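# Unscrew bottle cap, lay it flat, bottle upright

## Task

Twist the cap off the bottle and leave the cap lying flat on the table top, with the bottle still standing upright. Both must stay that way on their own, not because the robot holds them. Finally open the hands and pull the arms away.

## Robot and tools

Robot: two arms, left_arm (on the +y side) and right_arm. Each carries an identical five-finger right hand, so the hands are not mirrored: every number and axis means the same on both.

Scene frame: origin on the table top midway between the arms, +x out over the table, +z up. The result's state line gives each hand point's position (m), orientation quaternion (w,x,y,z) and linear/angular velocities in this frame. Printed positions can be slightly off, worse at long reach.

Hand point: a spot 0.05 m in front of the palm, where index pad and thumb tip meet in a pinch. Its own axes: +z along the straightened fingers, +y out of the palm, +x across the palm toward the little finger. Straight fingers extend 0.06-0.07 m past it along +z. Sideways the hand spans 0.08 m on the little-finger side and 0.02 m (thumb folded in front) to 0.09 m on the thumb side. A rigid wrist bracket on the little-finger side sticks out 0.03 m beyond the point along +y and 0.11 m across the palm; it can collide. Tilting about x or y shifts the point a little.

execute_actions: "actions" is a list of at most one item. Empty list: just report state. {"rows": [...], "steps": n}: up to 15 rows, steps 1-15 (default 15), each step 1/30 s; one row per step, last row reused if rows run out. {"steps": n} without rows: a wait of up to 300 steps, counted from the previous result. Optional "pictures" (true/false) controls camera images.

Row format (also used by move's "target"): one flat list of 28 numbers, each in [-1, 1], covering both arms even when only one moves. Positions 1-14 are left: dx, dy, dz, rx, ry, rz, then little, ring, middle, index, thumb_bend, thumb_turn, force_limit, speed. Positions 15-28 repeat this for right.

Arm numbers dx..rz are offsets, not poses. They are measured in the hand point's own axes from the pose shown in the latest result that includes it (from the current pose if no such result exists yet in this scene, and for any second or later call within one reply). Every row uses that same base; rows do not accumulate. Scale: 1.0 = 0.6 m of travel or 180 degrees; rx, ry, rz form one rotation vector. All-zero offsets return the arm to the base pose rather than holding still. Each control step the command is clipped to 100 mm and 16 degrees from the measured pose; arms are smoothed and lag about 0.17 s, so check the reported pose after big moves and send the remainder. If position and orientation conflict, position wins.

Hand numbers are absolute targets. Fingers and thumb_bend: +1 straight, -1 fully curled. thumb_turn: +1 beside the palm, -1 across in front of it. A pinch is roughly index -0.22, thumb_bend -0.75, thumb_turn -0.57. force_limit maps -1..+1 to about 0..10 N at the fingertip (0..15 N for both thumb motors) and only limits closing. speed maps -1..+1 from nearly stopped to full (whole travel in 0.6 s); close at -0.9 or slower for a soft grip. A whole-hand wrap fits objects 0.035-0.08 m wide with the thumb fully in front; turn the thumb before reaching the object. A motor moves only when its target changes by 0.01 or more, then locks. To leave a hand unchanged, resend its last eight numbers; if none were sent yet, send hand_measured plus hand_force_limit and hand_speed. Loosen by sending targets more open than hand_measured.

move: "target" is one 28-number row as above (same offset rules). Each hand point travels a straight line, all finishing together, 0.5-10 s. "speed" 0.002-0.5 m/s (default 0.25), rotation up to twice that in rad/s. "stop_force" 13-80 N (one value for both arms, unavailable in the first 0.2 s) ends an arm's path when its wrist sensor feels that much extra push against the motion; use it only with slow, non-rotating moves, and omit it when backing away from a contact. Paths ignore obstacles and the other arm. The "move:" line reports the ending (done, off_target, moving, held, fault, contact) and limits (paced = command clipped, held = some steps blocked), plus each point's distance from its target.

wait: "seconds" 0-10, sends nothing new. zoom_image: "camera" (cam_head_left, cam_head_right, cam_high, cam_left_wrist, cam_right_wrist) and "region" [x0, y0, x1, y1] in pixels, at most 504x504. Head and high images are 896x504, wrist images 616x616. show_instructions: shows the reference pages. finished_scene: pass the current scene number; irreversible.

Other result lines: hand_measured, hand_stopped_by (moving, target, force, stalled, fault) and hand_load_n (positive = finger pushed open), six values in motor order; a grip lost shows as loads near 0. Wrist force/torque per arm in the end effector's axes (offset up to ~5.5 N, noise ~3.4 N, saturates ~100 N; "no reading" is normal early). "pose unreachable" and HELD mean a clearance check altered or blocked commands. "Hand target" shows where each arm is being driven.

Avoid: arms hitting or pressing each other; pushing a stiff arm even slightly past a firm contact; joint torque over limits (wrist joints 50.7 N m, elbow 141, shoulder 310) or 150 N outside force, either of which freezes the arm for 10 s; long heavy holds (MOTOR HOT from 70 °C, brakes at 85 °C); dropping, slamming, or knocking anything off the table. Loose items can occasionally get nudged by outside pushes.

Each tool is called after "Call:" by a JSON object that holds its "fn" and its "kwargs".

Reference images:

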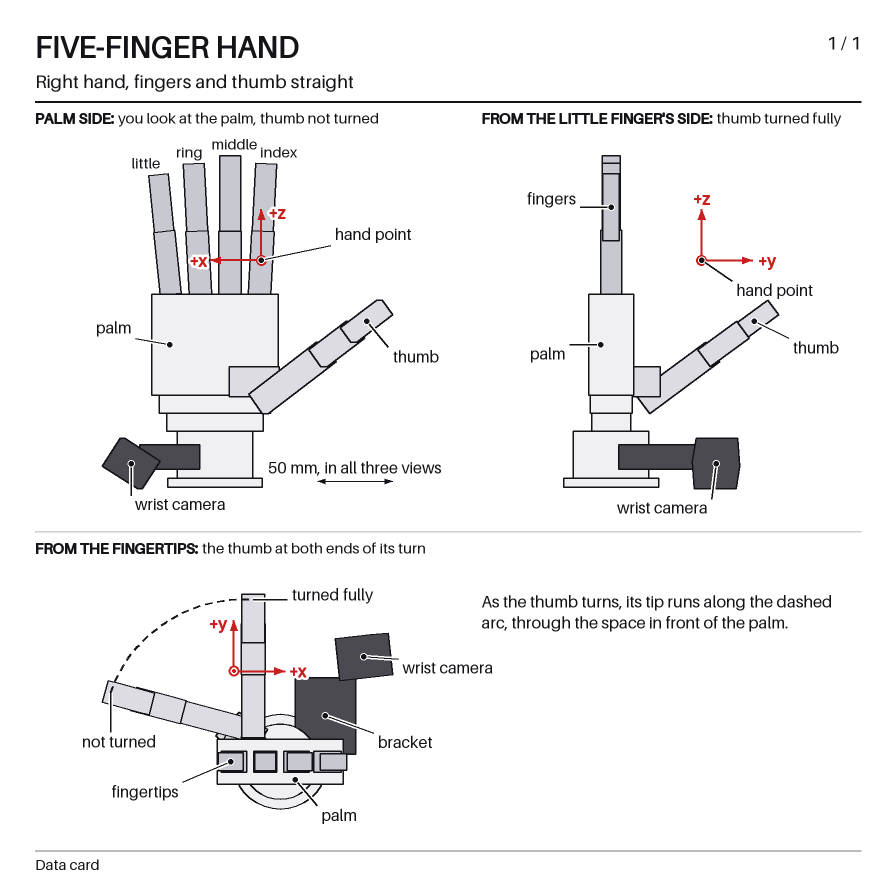

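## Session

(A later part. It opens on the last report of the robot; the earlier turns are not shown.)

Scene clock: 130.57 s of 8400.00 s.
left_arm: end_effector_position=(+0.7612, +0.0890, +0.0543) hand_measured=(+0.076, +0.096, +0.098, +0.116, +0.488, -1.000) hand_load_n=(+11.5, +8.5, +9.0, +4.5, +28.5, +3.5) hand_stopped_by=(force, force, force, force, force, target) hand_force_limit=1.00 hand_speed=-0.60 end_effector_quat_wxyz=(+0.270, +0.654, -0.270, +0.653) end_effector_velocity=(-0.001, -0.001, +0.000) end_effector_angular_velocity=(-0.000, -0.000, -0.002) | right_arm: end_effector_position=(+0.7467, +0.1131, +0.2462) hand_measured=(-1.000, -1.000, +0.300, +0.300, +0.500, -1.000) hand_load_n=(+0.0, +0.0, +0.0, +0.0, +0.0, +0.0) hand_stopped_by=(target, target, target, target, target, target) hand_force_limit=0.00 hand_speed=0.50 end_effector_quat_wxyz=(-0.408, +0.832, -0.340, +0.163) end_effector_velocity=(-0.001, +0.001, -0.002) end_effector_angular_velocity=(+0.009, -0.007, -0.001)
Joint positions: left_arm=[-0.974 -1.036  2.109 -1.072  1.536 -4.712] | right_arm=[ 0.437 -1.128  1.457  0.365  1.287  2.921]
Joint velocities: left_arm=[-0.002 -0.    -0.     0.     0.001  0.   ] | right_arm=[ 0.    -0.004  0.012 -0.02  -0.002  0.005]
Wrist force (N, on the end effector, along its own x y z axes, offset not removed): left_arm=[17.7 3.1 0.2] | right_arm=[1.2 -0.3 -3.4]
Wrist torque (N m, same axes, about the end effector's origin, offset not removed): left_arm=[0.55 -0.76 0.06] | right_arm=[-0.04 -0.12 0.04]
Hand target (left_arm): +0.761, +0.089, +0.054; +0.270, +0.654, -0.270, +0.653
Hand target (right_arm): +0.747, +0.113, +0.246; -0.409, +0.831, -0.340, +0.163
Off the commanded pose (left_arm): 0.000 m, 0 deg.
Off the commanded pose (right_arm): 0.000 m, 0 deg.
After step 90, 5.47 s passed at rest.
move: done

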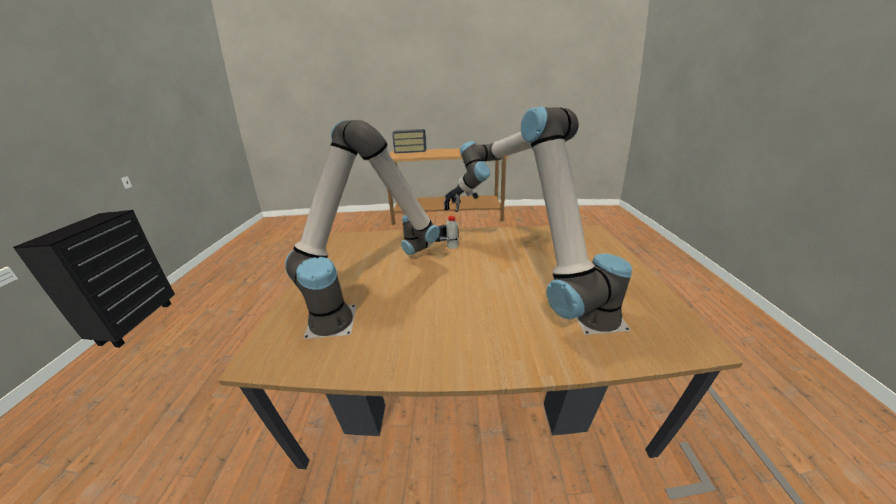

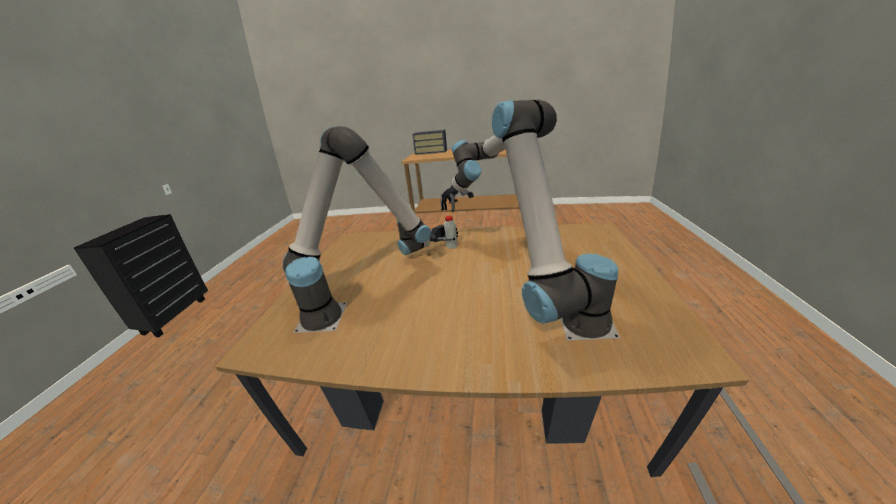

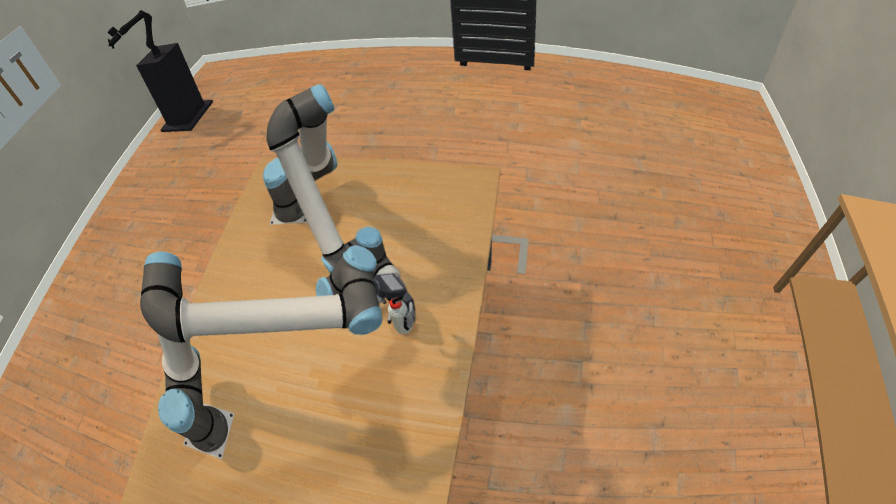

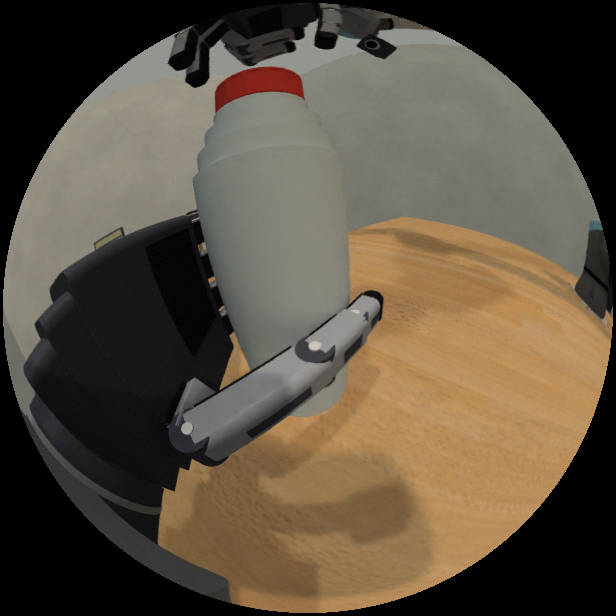

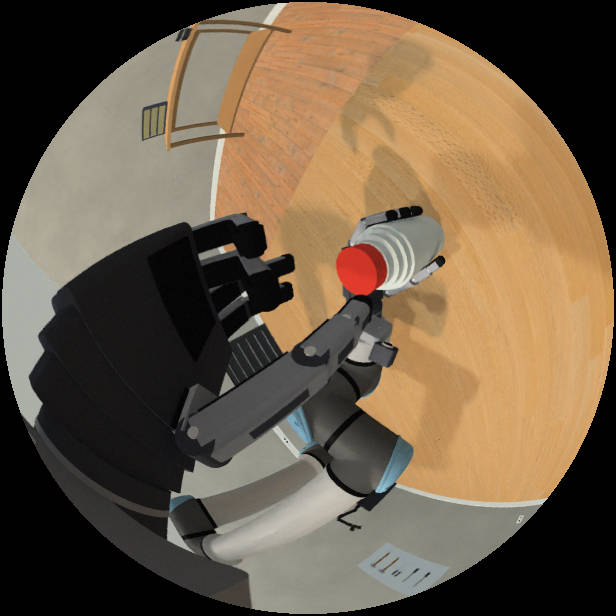

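Call:
{"fn": "move", "kwargs": {"target": [0,0,0,0,0,0,-1,-1,-1,-1,-1,-1,1,-0.6,0,0.046,0.036,0,0,0,-1,-1,0.3,0.3,0.5,-1,0,0.5], "speed": 0.03}}

Call:
{"fn": "zoom_image", "kwargs": {"camera": "cam_head_left", "region": [410, 170, 490, 250]}}

Call:
{"fn": "zoom_image", "kwargs": {"camera": "cam_right_wrist", "region": [220, 180, 460, 380]}}

Scene clock: 138.60 s of 8400.00 s.
left_arm: end_effector_position=(+0.7612, +0.0889, +0.0543) hand_measured=(+0.076, +0.096, +0.098, +0.116, +0.488, -1.000) hand_load_n=(+11.5, +8.0, +9.0, +4.5, +29.0, +3.5) hand_stopped_by=(force, force, force, force, force, target) hand_force_limit=1.00 hand_speed=-0.60 end_effector_quat_wxyz=(+0.270, +0.654, -0.270, +0.653) end_effector_velocity=(+0.001, +0.002, -0.001) end_effector_angular_velocity=(+0.001, +0.000, +0.003) | right_arm: end_effector_position=(+0.7466, +0.1133, +0.2115) hand_measured=(-1.000, -1.000, +0.300, +0.300, +0.500, -1.000) hand_load_n=(+0.0, +0.0, +0.0, +0.0, +0.0, +0.0) hand_stopped_by=(target, target, target, target, target, target) hand_force_limit=0.00 hand_speed=0.50 end_effector_quat_wxyz=(-0.408, +0.832, -0.340, +0.163) end_effector_velocity=(-0.000, -0.000, -0.002) end_effector_angular_velocity=(-0.000, -0.001, +0.000)
Joint positions: left_arm=[-0.974 -1.036  2.109 -1.072  1.536 -4.712] | right_arm=[ 0.437 -1.108  1.491  0.31   1.288  2.921]
Joint velocities: left_arm=[ 0.002  0.001 -0.     0.    -0.     0.001] | right_arm=[ 0.     0.001  0.002 -0.003  0.    -0.001]
Wrist force (N, on the end effector, along its own x y z axes, offset not removed): left_arm=[18.3 3.3 -2.6] | right_arm=[0.0 1.3 -0.7]
Wrist torque (N m, same axes, about the end effector's origin, offset not removed): left_arm=[0.67 -0.90 0.22] | right_arm=[0.00 0.06 -0.11]
Hand target (left_arm): +0.761, +0.089, +0.054; +0.270, +0.654, -0.270, +0.653
Hand target (right_arm): +0.747, +0.113, +0.211; -0.408, +0.832, -0.340, +0.163
Off the commanded pose (left_arm): 0.000 m, 0 deg.
Off the commanded pose (right_arm): 0.000 m, 0 deg.
After step 90, 3.50 s passed at rest.
move: done

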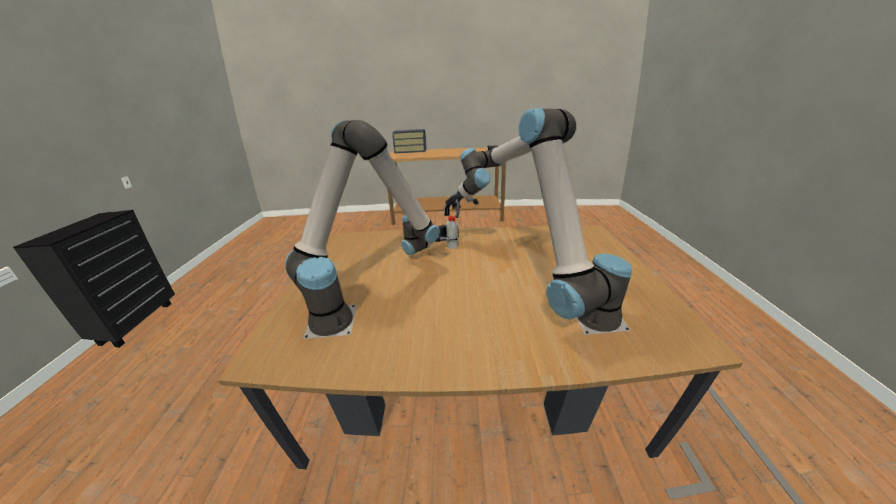

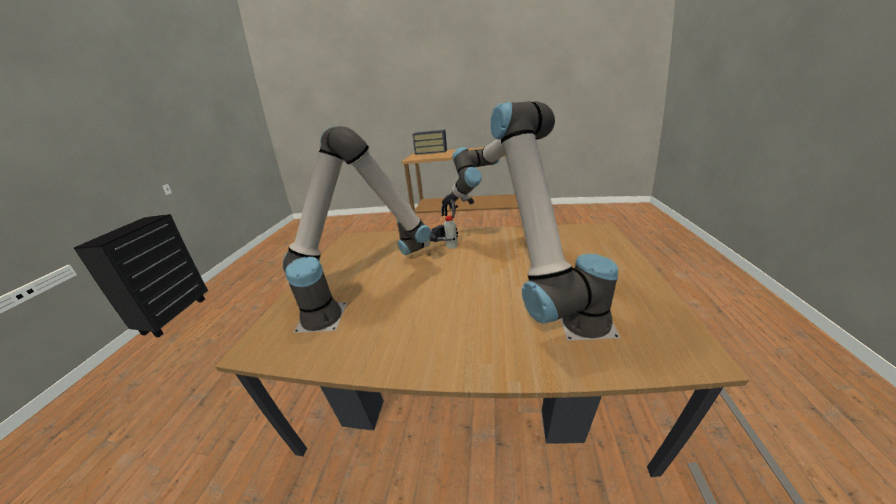

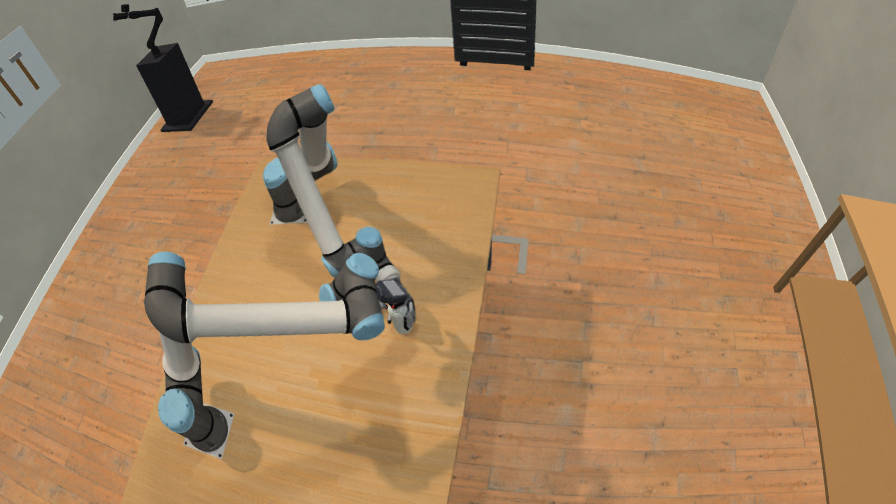

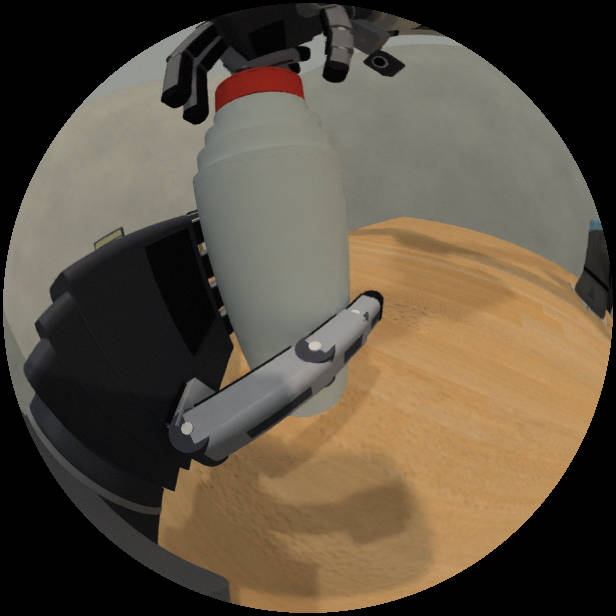

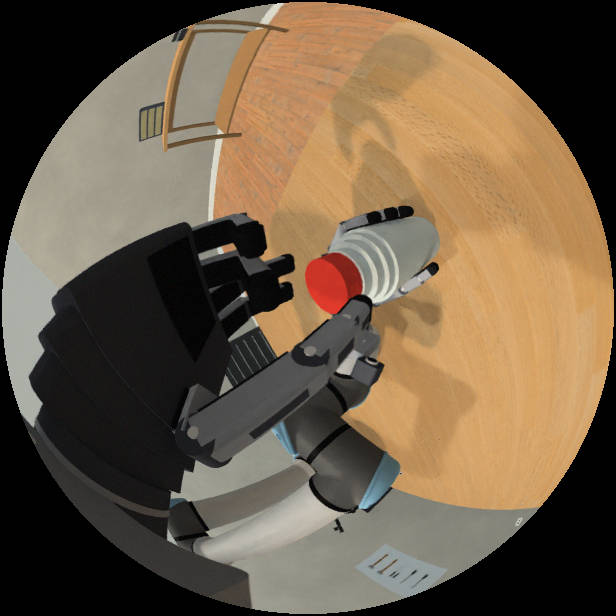

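Region (410, 170, 490, 250) of cam_head_left's 896x504 image, scaled by 6.300, with more detail than that image has.

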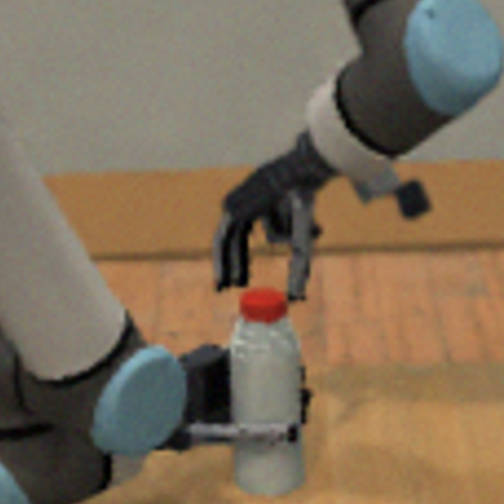

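Region (220, 180, 460, 380) of cam_right_wrist's 616x616 image, scaled by 2.100, with more detail than that image has.

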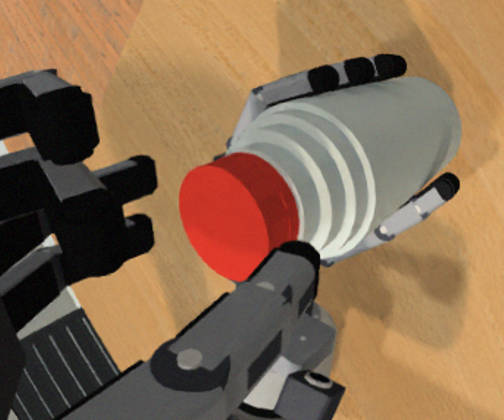

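Call:
{"fn": "move", "kwargs": {"target": [0,0,0,0,0,0,-1,-1,-1,-1,-1,-1,1,-0.6,0,0.026,0.0205,0.02,0,0,-1,-1,0.3,0.3,0.5,-1,0,0.5], "speed": 0.02}}

Call:
{"fn": "move", "kwargs": {"target": [0,0,0,0,0,0,-1,-1,-1,-1,-1,-1,1,-0.6,0,0,0,0,0,0,-1,-1,-0.5,-0.5,-0.8,-1,0.8,-0.7]}}

Call:
{"fn": "zoom_image", "kwargs": {"camera": "cam_head_left", "region": [420, 190, 480, 250]}}

Scene clock: 147.47 s of 8400.00 s.
left_arm: end_effector_position=(+0.7612, +0.0890, +0.0543) hand_measured=(+0.076, +0.096, +0.098, +0.116, +0.488, -1.000) hand_load_n=(+12.0, +8.5, +9.0, +4.5, +28.5, +3.5) hand_stopped_by=(force, force, force, force, force, target) hand_force_limit=1.00 hand_speed=-0.60 end_effector_quat_wxyz=(+0.270, +0.654, -0.270, +0.653) end_effector_velocity=(+0.000, -0.000, -0.000) end_effector_angular_velocity=(+0.001, -0.000, +0.000) | right_arm: end_effector_position=(+0.7467, +0.1134, +0.1920) hand_measured=(-1.000, -1.000, +0.300, +0.300, +0.500, -1.000) hand_load_n=(+0.0, +0.0, +0.0, +0.0, +0.0, +0.0) hand_stopped_by=(target, target, target, target, target, target) hand_force_limit=0.00 hand_speed=0.50 end_effector_quat_wxyz=(-0.433, +0.819, -0.335, +0.173) end_effector_velocity=(+0.000, +0.000, -0.003) end_effector_angular_velocity=(+0.007, -0.008, +0.001)
Joint positions: left_arm=[-0.974 -1.036  2.109 -1.072  1.536 -4.712] | right_arm=[ 0.431 -1.119  1.558  0.193  1.27   2.935]
Joint velocities: left_arm=[-0.     0.    -0.     0.    -0.     0.001] | right_arm=[-0.001 -0.002  0.011 -0.02  -0.004  0.001]
Wrist force (N, on the end effector, along its own x y z axes, offset not removed): left_arm=[18.7 3.7 -1.2] | right_arm=[0.8 -0.4 -3.5]
Wrist torque (N m, same axes, about the end effector's origin, offset not removed): left_arm=[0.78 -0.88 0.25] | right_arm=[0.03 0.11 -0.03]
Hand target (left_arm): +0.761, +0.089, +0.054; +0.270, +0.654, -0.270, +0.653
Hand target (right_arm): +0.747, +0.113, +0.192; -0.434, +0.818, -0.334, +0.174
Off the commanded pose (left_arm): 0.000 m, 0 deg.
Off the commanded pose (right_arm): 0.000 m, 0 deg.
After step 90, 4.07 s passed at rest.
move: done

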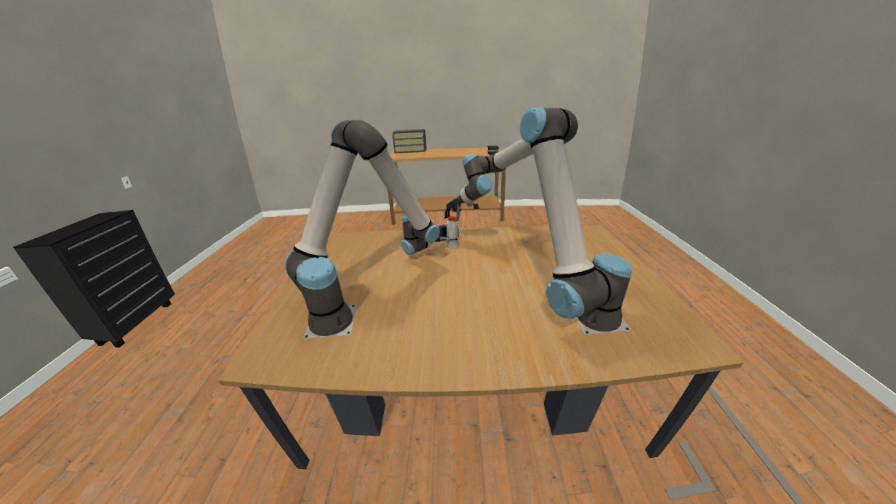

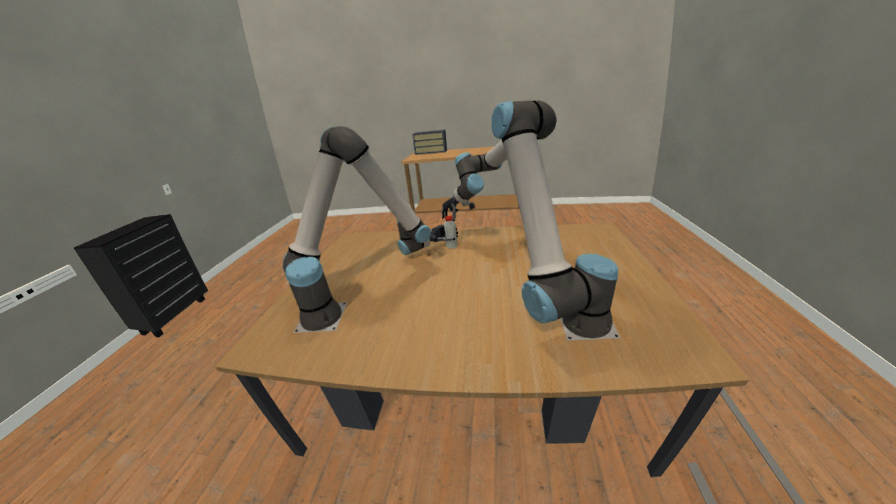

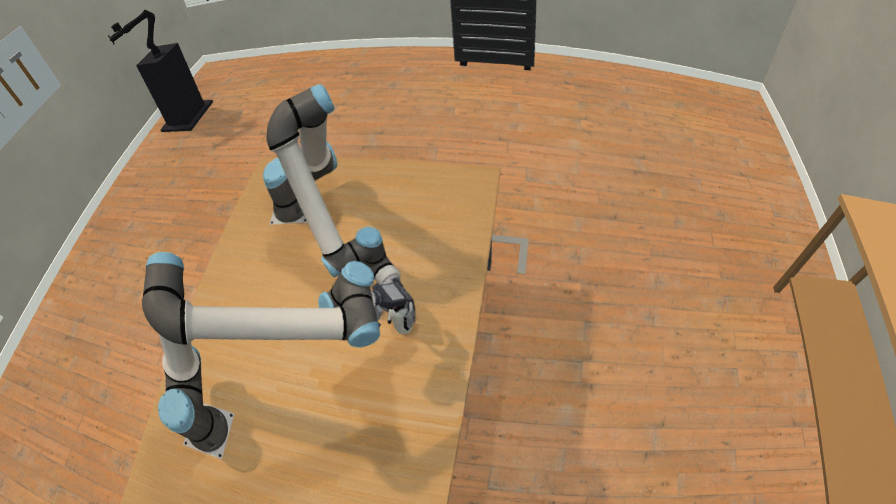

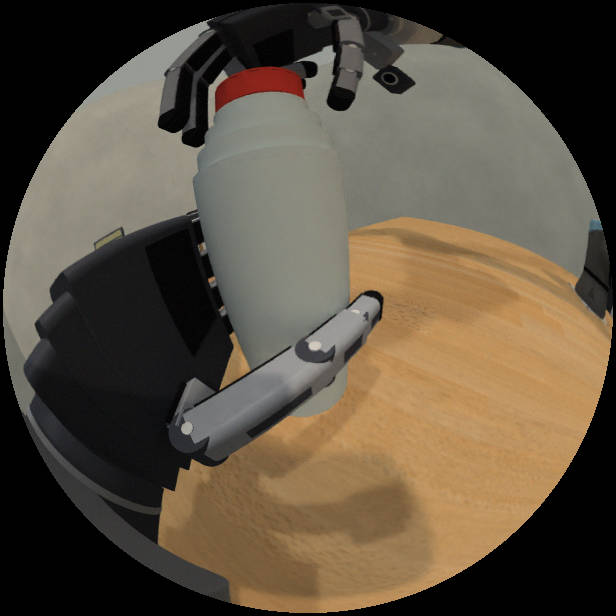

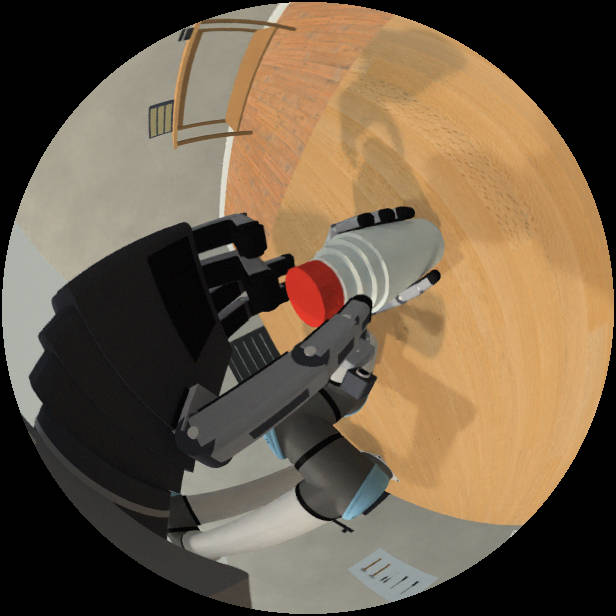

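Scene clock: 148.93 s of 8400.00 s.
left_arm: end_effector_position=(+0.7612, +0.0889, +0.0543) hand_measured=(+0.076, +0.096, +0.098, +0.116, +0.490, -1.000) hand_load_n=(+7.5, +5.5, +8.5, +6.5, +27.5, +2.5) hand_stopped_by=(force, force, force, force, force, target) hand_force_limit=1.00 hand_speed=-0.60 end_effector_quat_wxyz=(+0.270, +0.654, -0.270, +0.653) end_effector_velocity=(+0.001, +0.000, +0.000) end_effector_angular_velocity=(+0.000, -0.000, +0.001) | right_arm: end_effector_position=(+0.7467, +0.1134, +0.1920) hand_measured=(-1.000, -1.000, +0.088, +0.038, +0.154, -1.000) hand_load_n=(+0.0, +0.0, +4.5, +13.0, +13.5, +0.5) hand_stopped_by=(target, target, force, force, force, target) hand_force_limit=0.80 hand_speed=-0.70 end_effector_quat_wxyz=(-0.433, +0.819, -0.335, +0.173) end_effector_velocity=(+0.000, +0.000, -0.000) end_effector_angular_velocity=(+0.001, +0.000, +0.000)
Joint positions: left_arm=[-0.974 -1.036  2.109 -1.072  1.536 -4.712] | right_arm=[ 0.431 -1.119  1.558  0.193  1.27   2.935]
Joint velocities: left_arm=[ 0.001  0.    -0.001  0.     0.     0.   ] | right_arm=[-0.     0.    -0.    -0.001 -0.001  0.001]
Wrist force (N, on the end effector, along its own x y z axes, offset not removed): left_arm=[16.2 14.9 0.0] | right_arm=[-1.4 -4.2 4.4]
Wrist torque (N m, same axes, about the end effector's origin, offset not removed): left_arm=[1.01 -0.59 0.60] | right_arm=[0.35 -0.05 -0.21]
Hand target (left_arm): +0.761, +0.089, +0.054; +0.270, +0.654, -0.270, +0.653
Hand target (right_arm): +0.747, +0.113, +0.192; -0.433, +0.819, -0.335, +0.173
Off the commanded pose (left_arm): 0.000 m, 0 deg.
Off the commanded pose (right_arm): 0.000 m, 0 deg.
move: done

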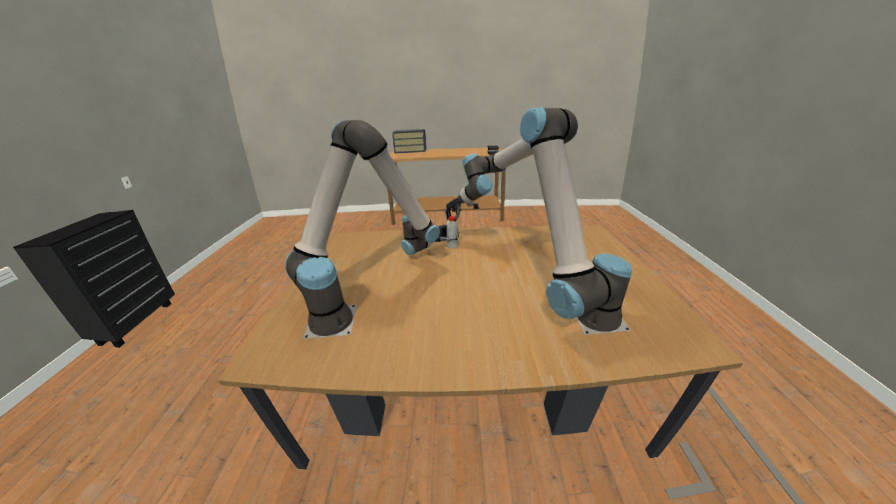

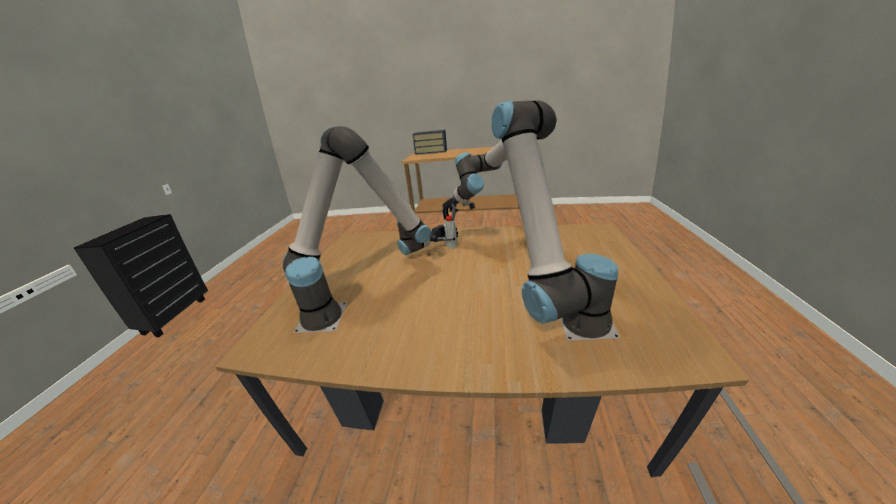

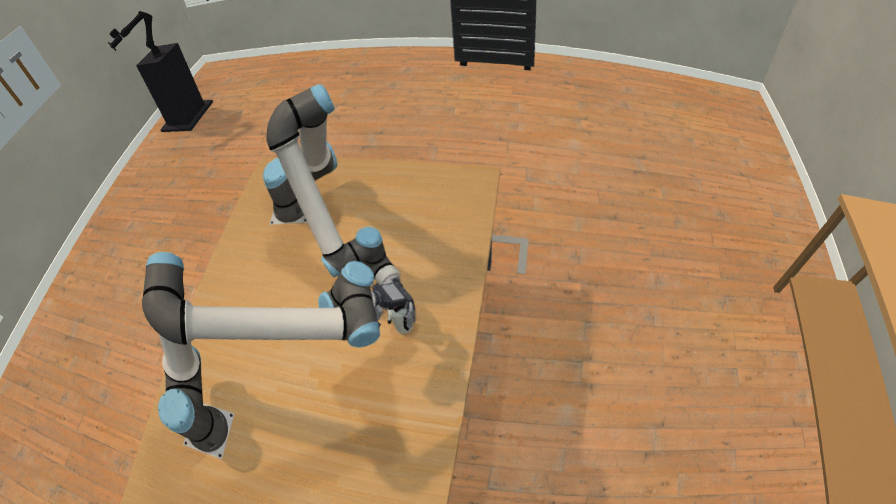

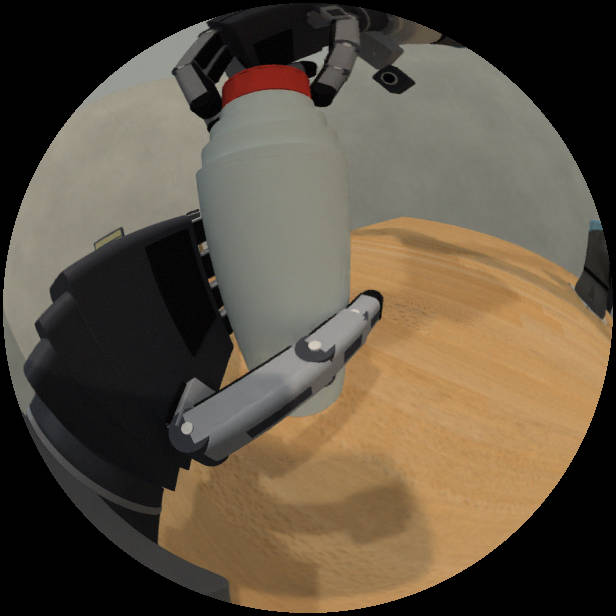

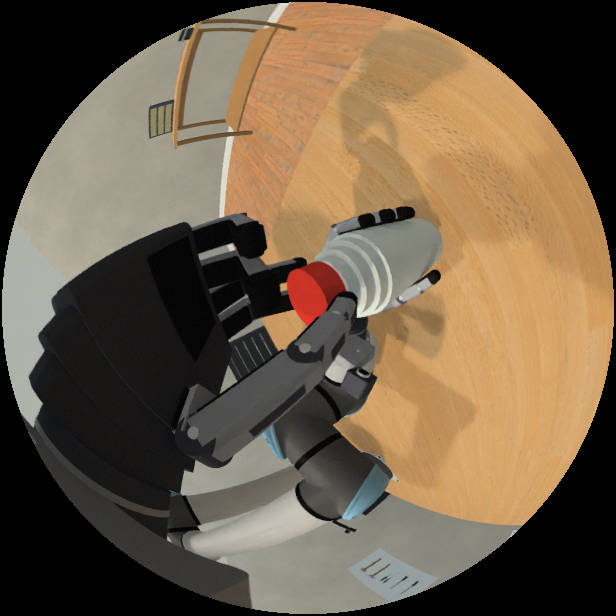

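Region (420, 190, 480, 250) of cam_head_left's 896x504 image, scaled by 8.400, with more detail than that image has.

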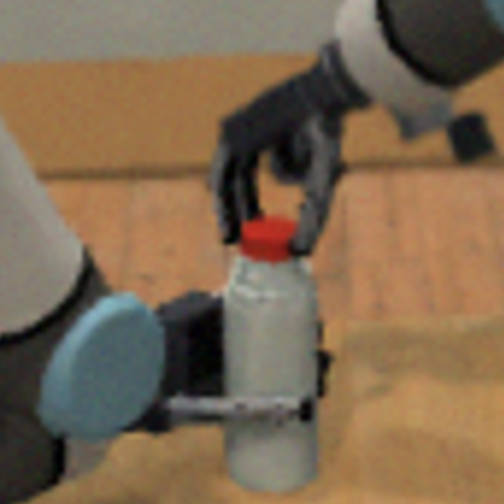

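Call:
{"fn": "move", "kwargs": {"target": [0,0,0,0,0,0,-1,-1,-1,-1,-1,-1,1,-0.6,0.002,0.0047,-0.0069,-0.001,-0.1375,-0.0943,-1,-1,-0.5,-0.5,-0.8,-1,0.8,-0.7], "speed": 0.1}}

Call:
{"fn": "zoom_image", "kwargs": {"camera": "cam_left_wrist", "region": [150, 0, 400, 200]}}

Scene clock: 160.70 s of 8400.00 s.
left_arm: end_effector_position=(+0.7612, +0.0890, +0.0543) hand_measured=(+0.076, +0.096, +0.098, +0.116, +0.490, -1.000) hand_load_n=(+11.5, +8.5, +10.5, +7.0, +26.0, +0.5) hand_stopped_by=(force, force, force, force, force, target) hand_force_limit=1.00 hand_speed=-0.60 end_effector_quat_wxyz=(+0.270, +0.654, -0.270, +0.653) end_effector_velocity=(-0.000, -0.000, -0.000) end_effector_angular_velocity=(-0.000, +0.001, -0.000) | right_arm: end_effector_position=(+0.7440, +0.1090, +0.1921) hand_measured=(-1.000, -1.000, +0.088, +0.038, +0.154, -1.000) hand_load_n=(+0.0, +0.0, +4.0, +13.5, +11.5, +8.5) hand_stopped_by=(target, target, force, force, force, target) hand_force_limit=0.80 hand_speed=-0.70 end_effector_quat_wxyz=(-0.463, +0.877, -0.112, +0.056) end_effector_velocity=(-0.000, -0.000, +0.000) end_effector_angular_velocity=(-0.001, +0.001, +0.018)
Joint positions: left_arm=[-0.974 -1.036  2.109 -1.072  1.536 -4.712] | right_arm=[ 0.339 -0.993  1.4    0.48   0.815  2.449]
Joint velocities: left_arm=[-0.001  0.     0.    -0.    -0.001 -0.001] | right_arm=[-0.002  0.007 -0.009  0.018 -0.012 -0.022]
Wrist force (N, on the end effector, along its own x y z axes, offset not removed): left_arm=[5.2 2.3 13.4] | right_arm=[-12.0 -3.4 2.9]
Wrist torque (N m, same axes, about the end effector's origin, offset not removed): left_arm=[0.87 -1.48 0.22] | right_arm=[-0.02 0.38 0.00]
Hand target (left_arm): +0.761, +0.089, +0.054; +0.270, +0.654, -0.270, +0.653
Hand target (right_arm): +0.744, +0.109, +0.192; -0.463, +0.877, -0.111, +0.056
Off the commanded pose (left_arm): 0.000 m, 0 deg.
Off the commanded pose (right_arm): 0.000 m, 0 deg.
After step 90, 5.77 s passed at rest.
move: done

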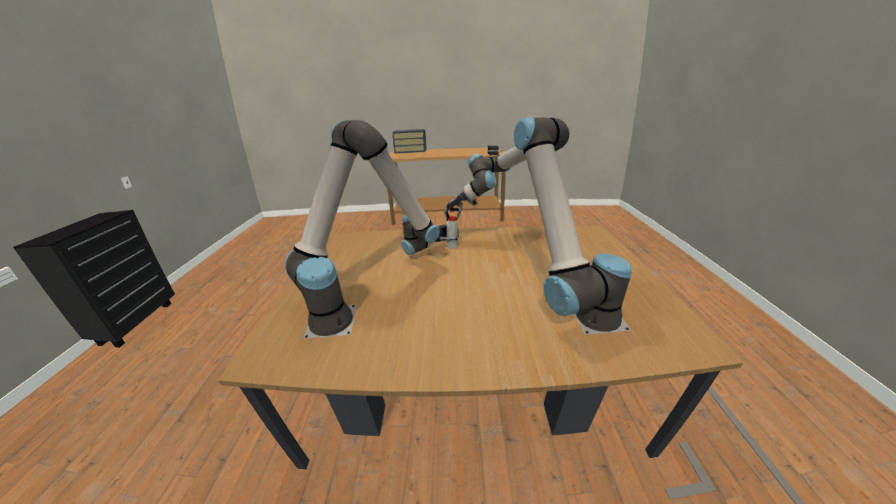

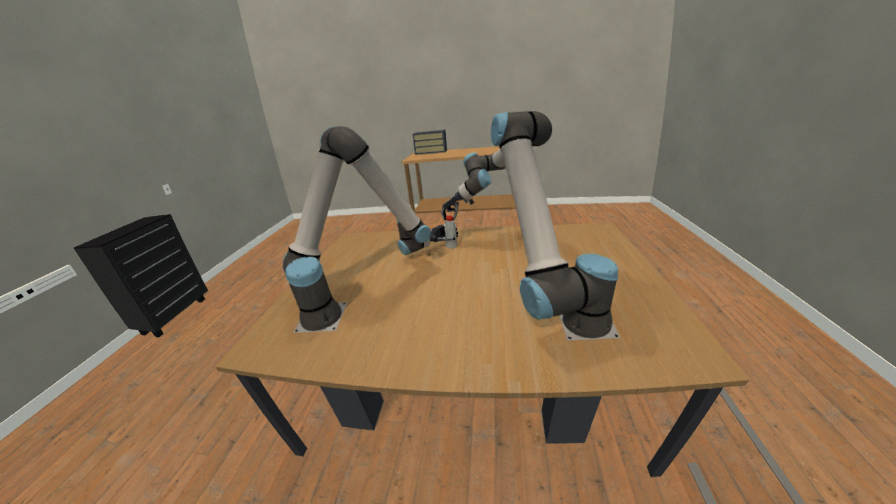

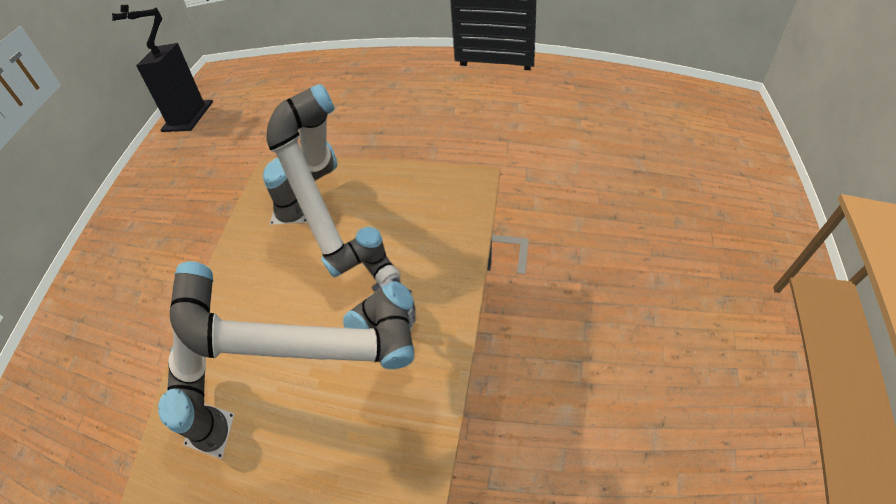

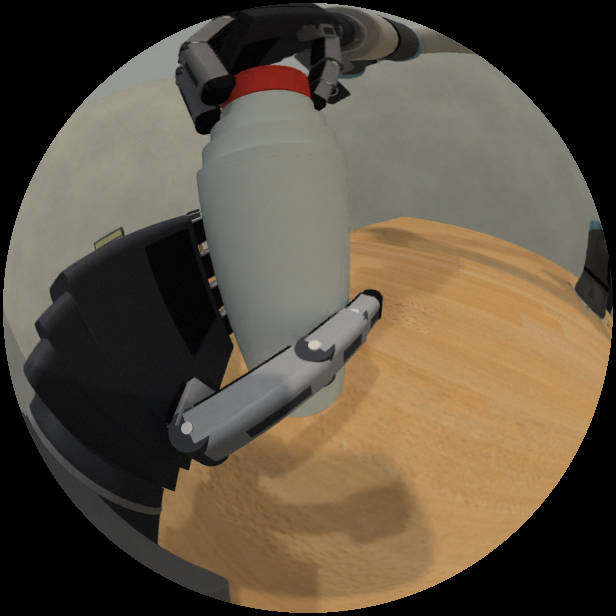

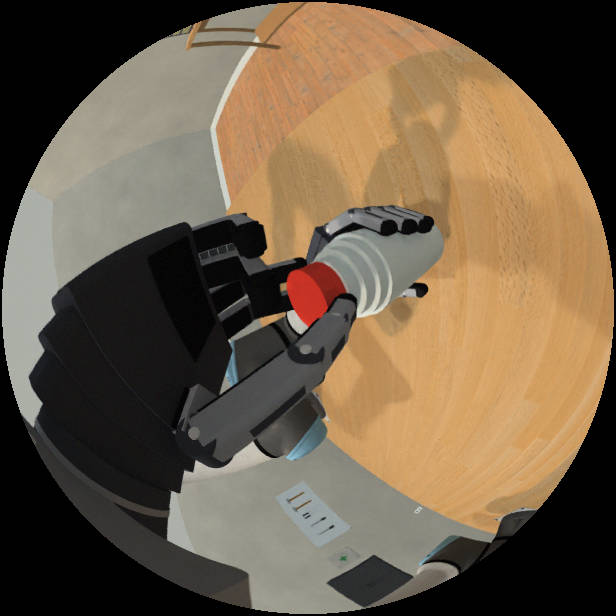

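Region (150, 0, 400, 200) of cam_left_wrist's 616x616 image, scaled by 2.016, with more detail than that image has; it fills the top 403 rows of this view, and the rest is white.

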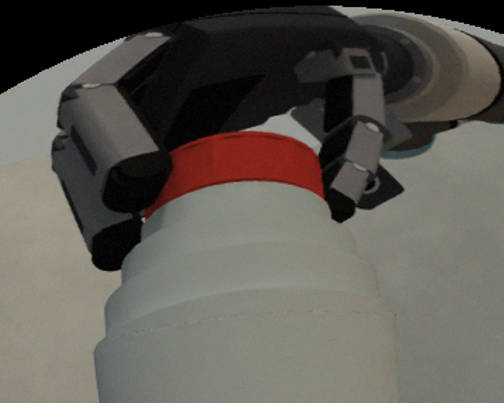

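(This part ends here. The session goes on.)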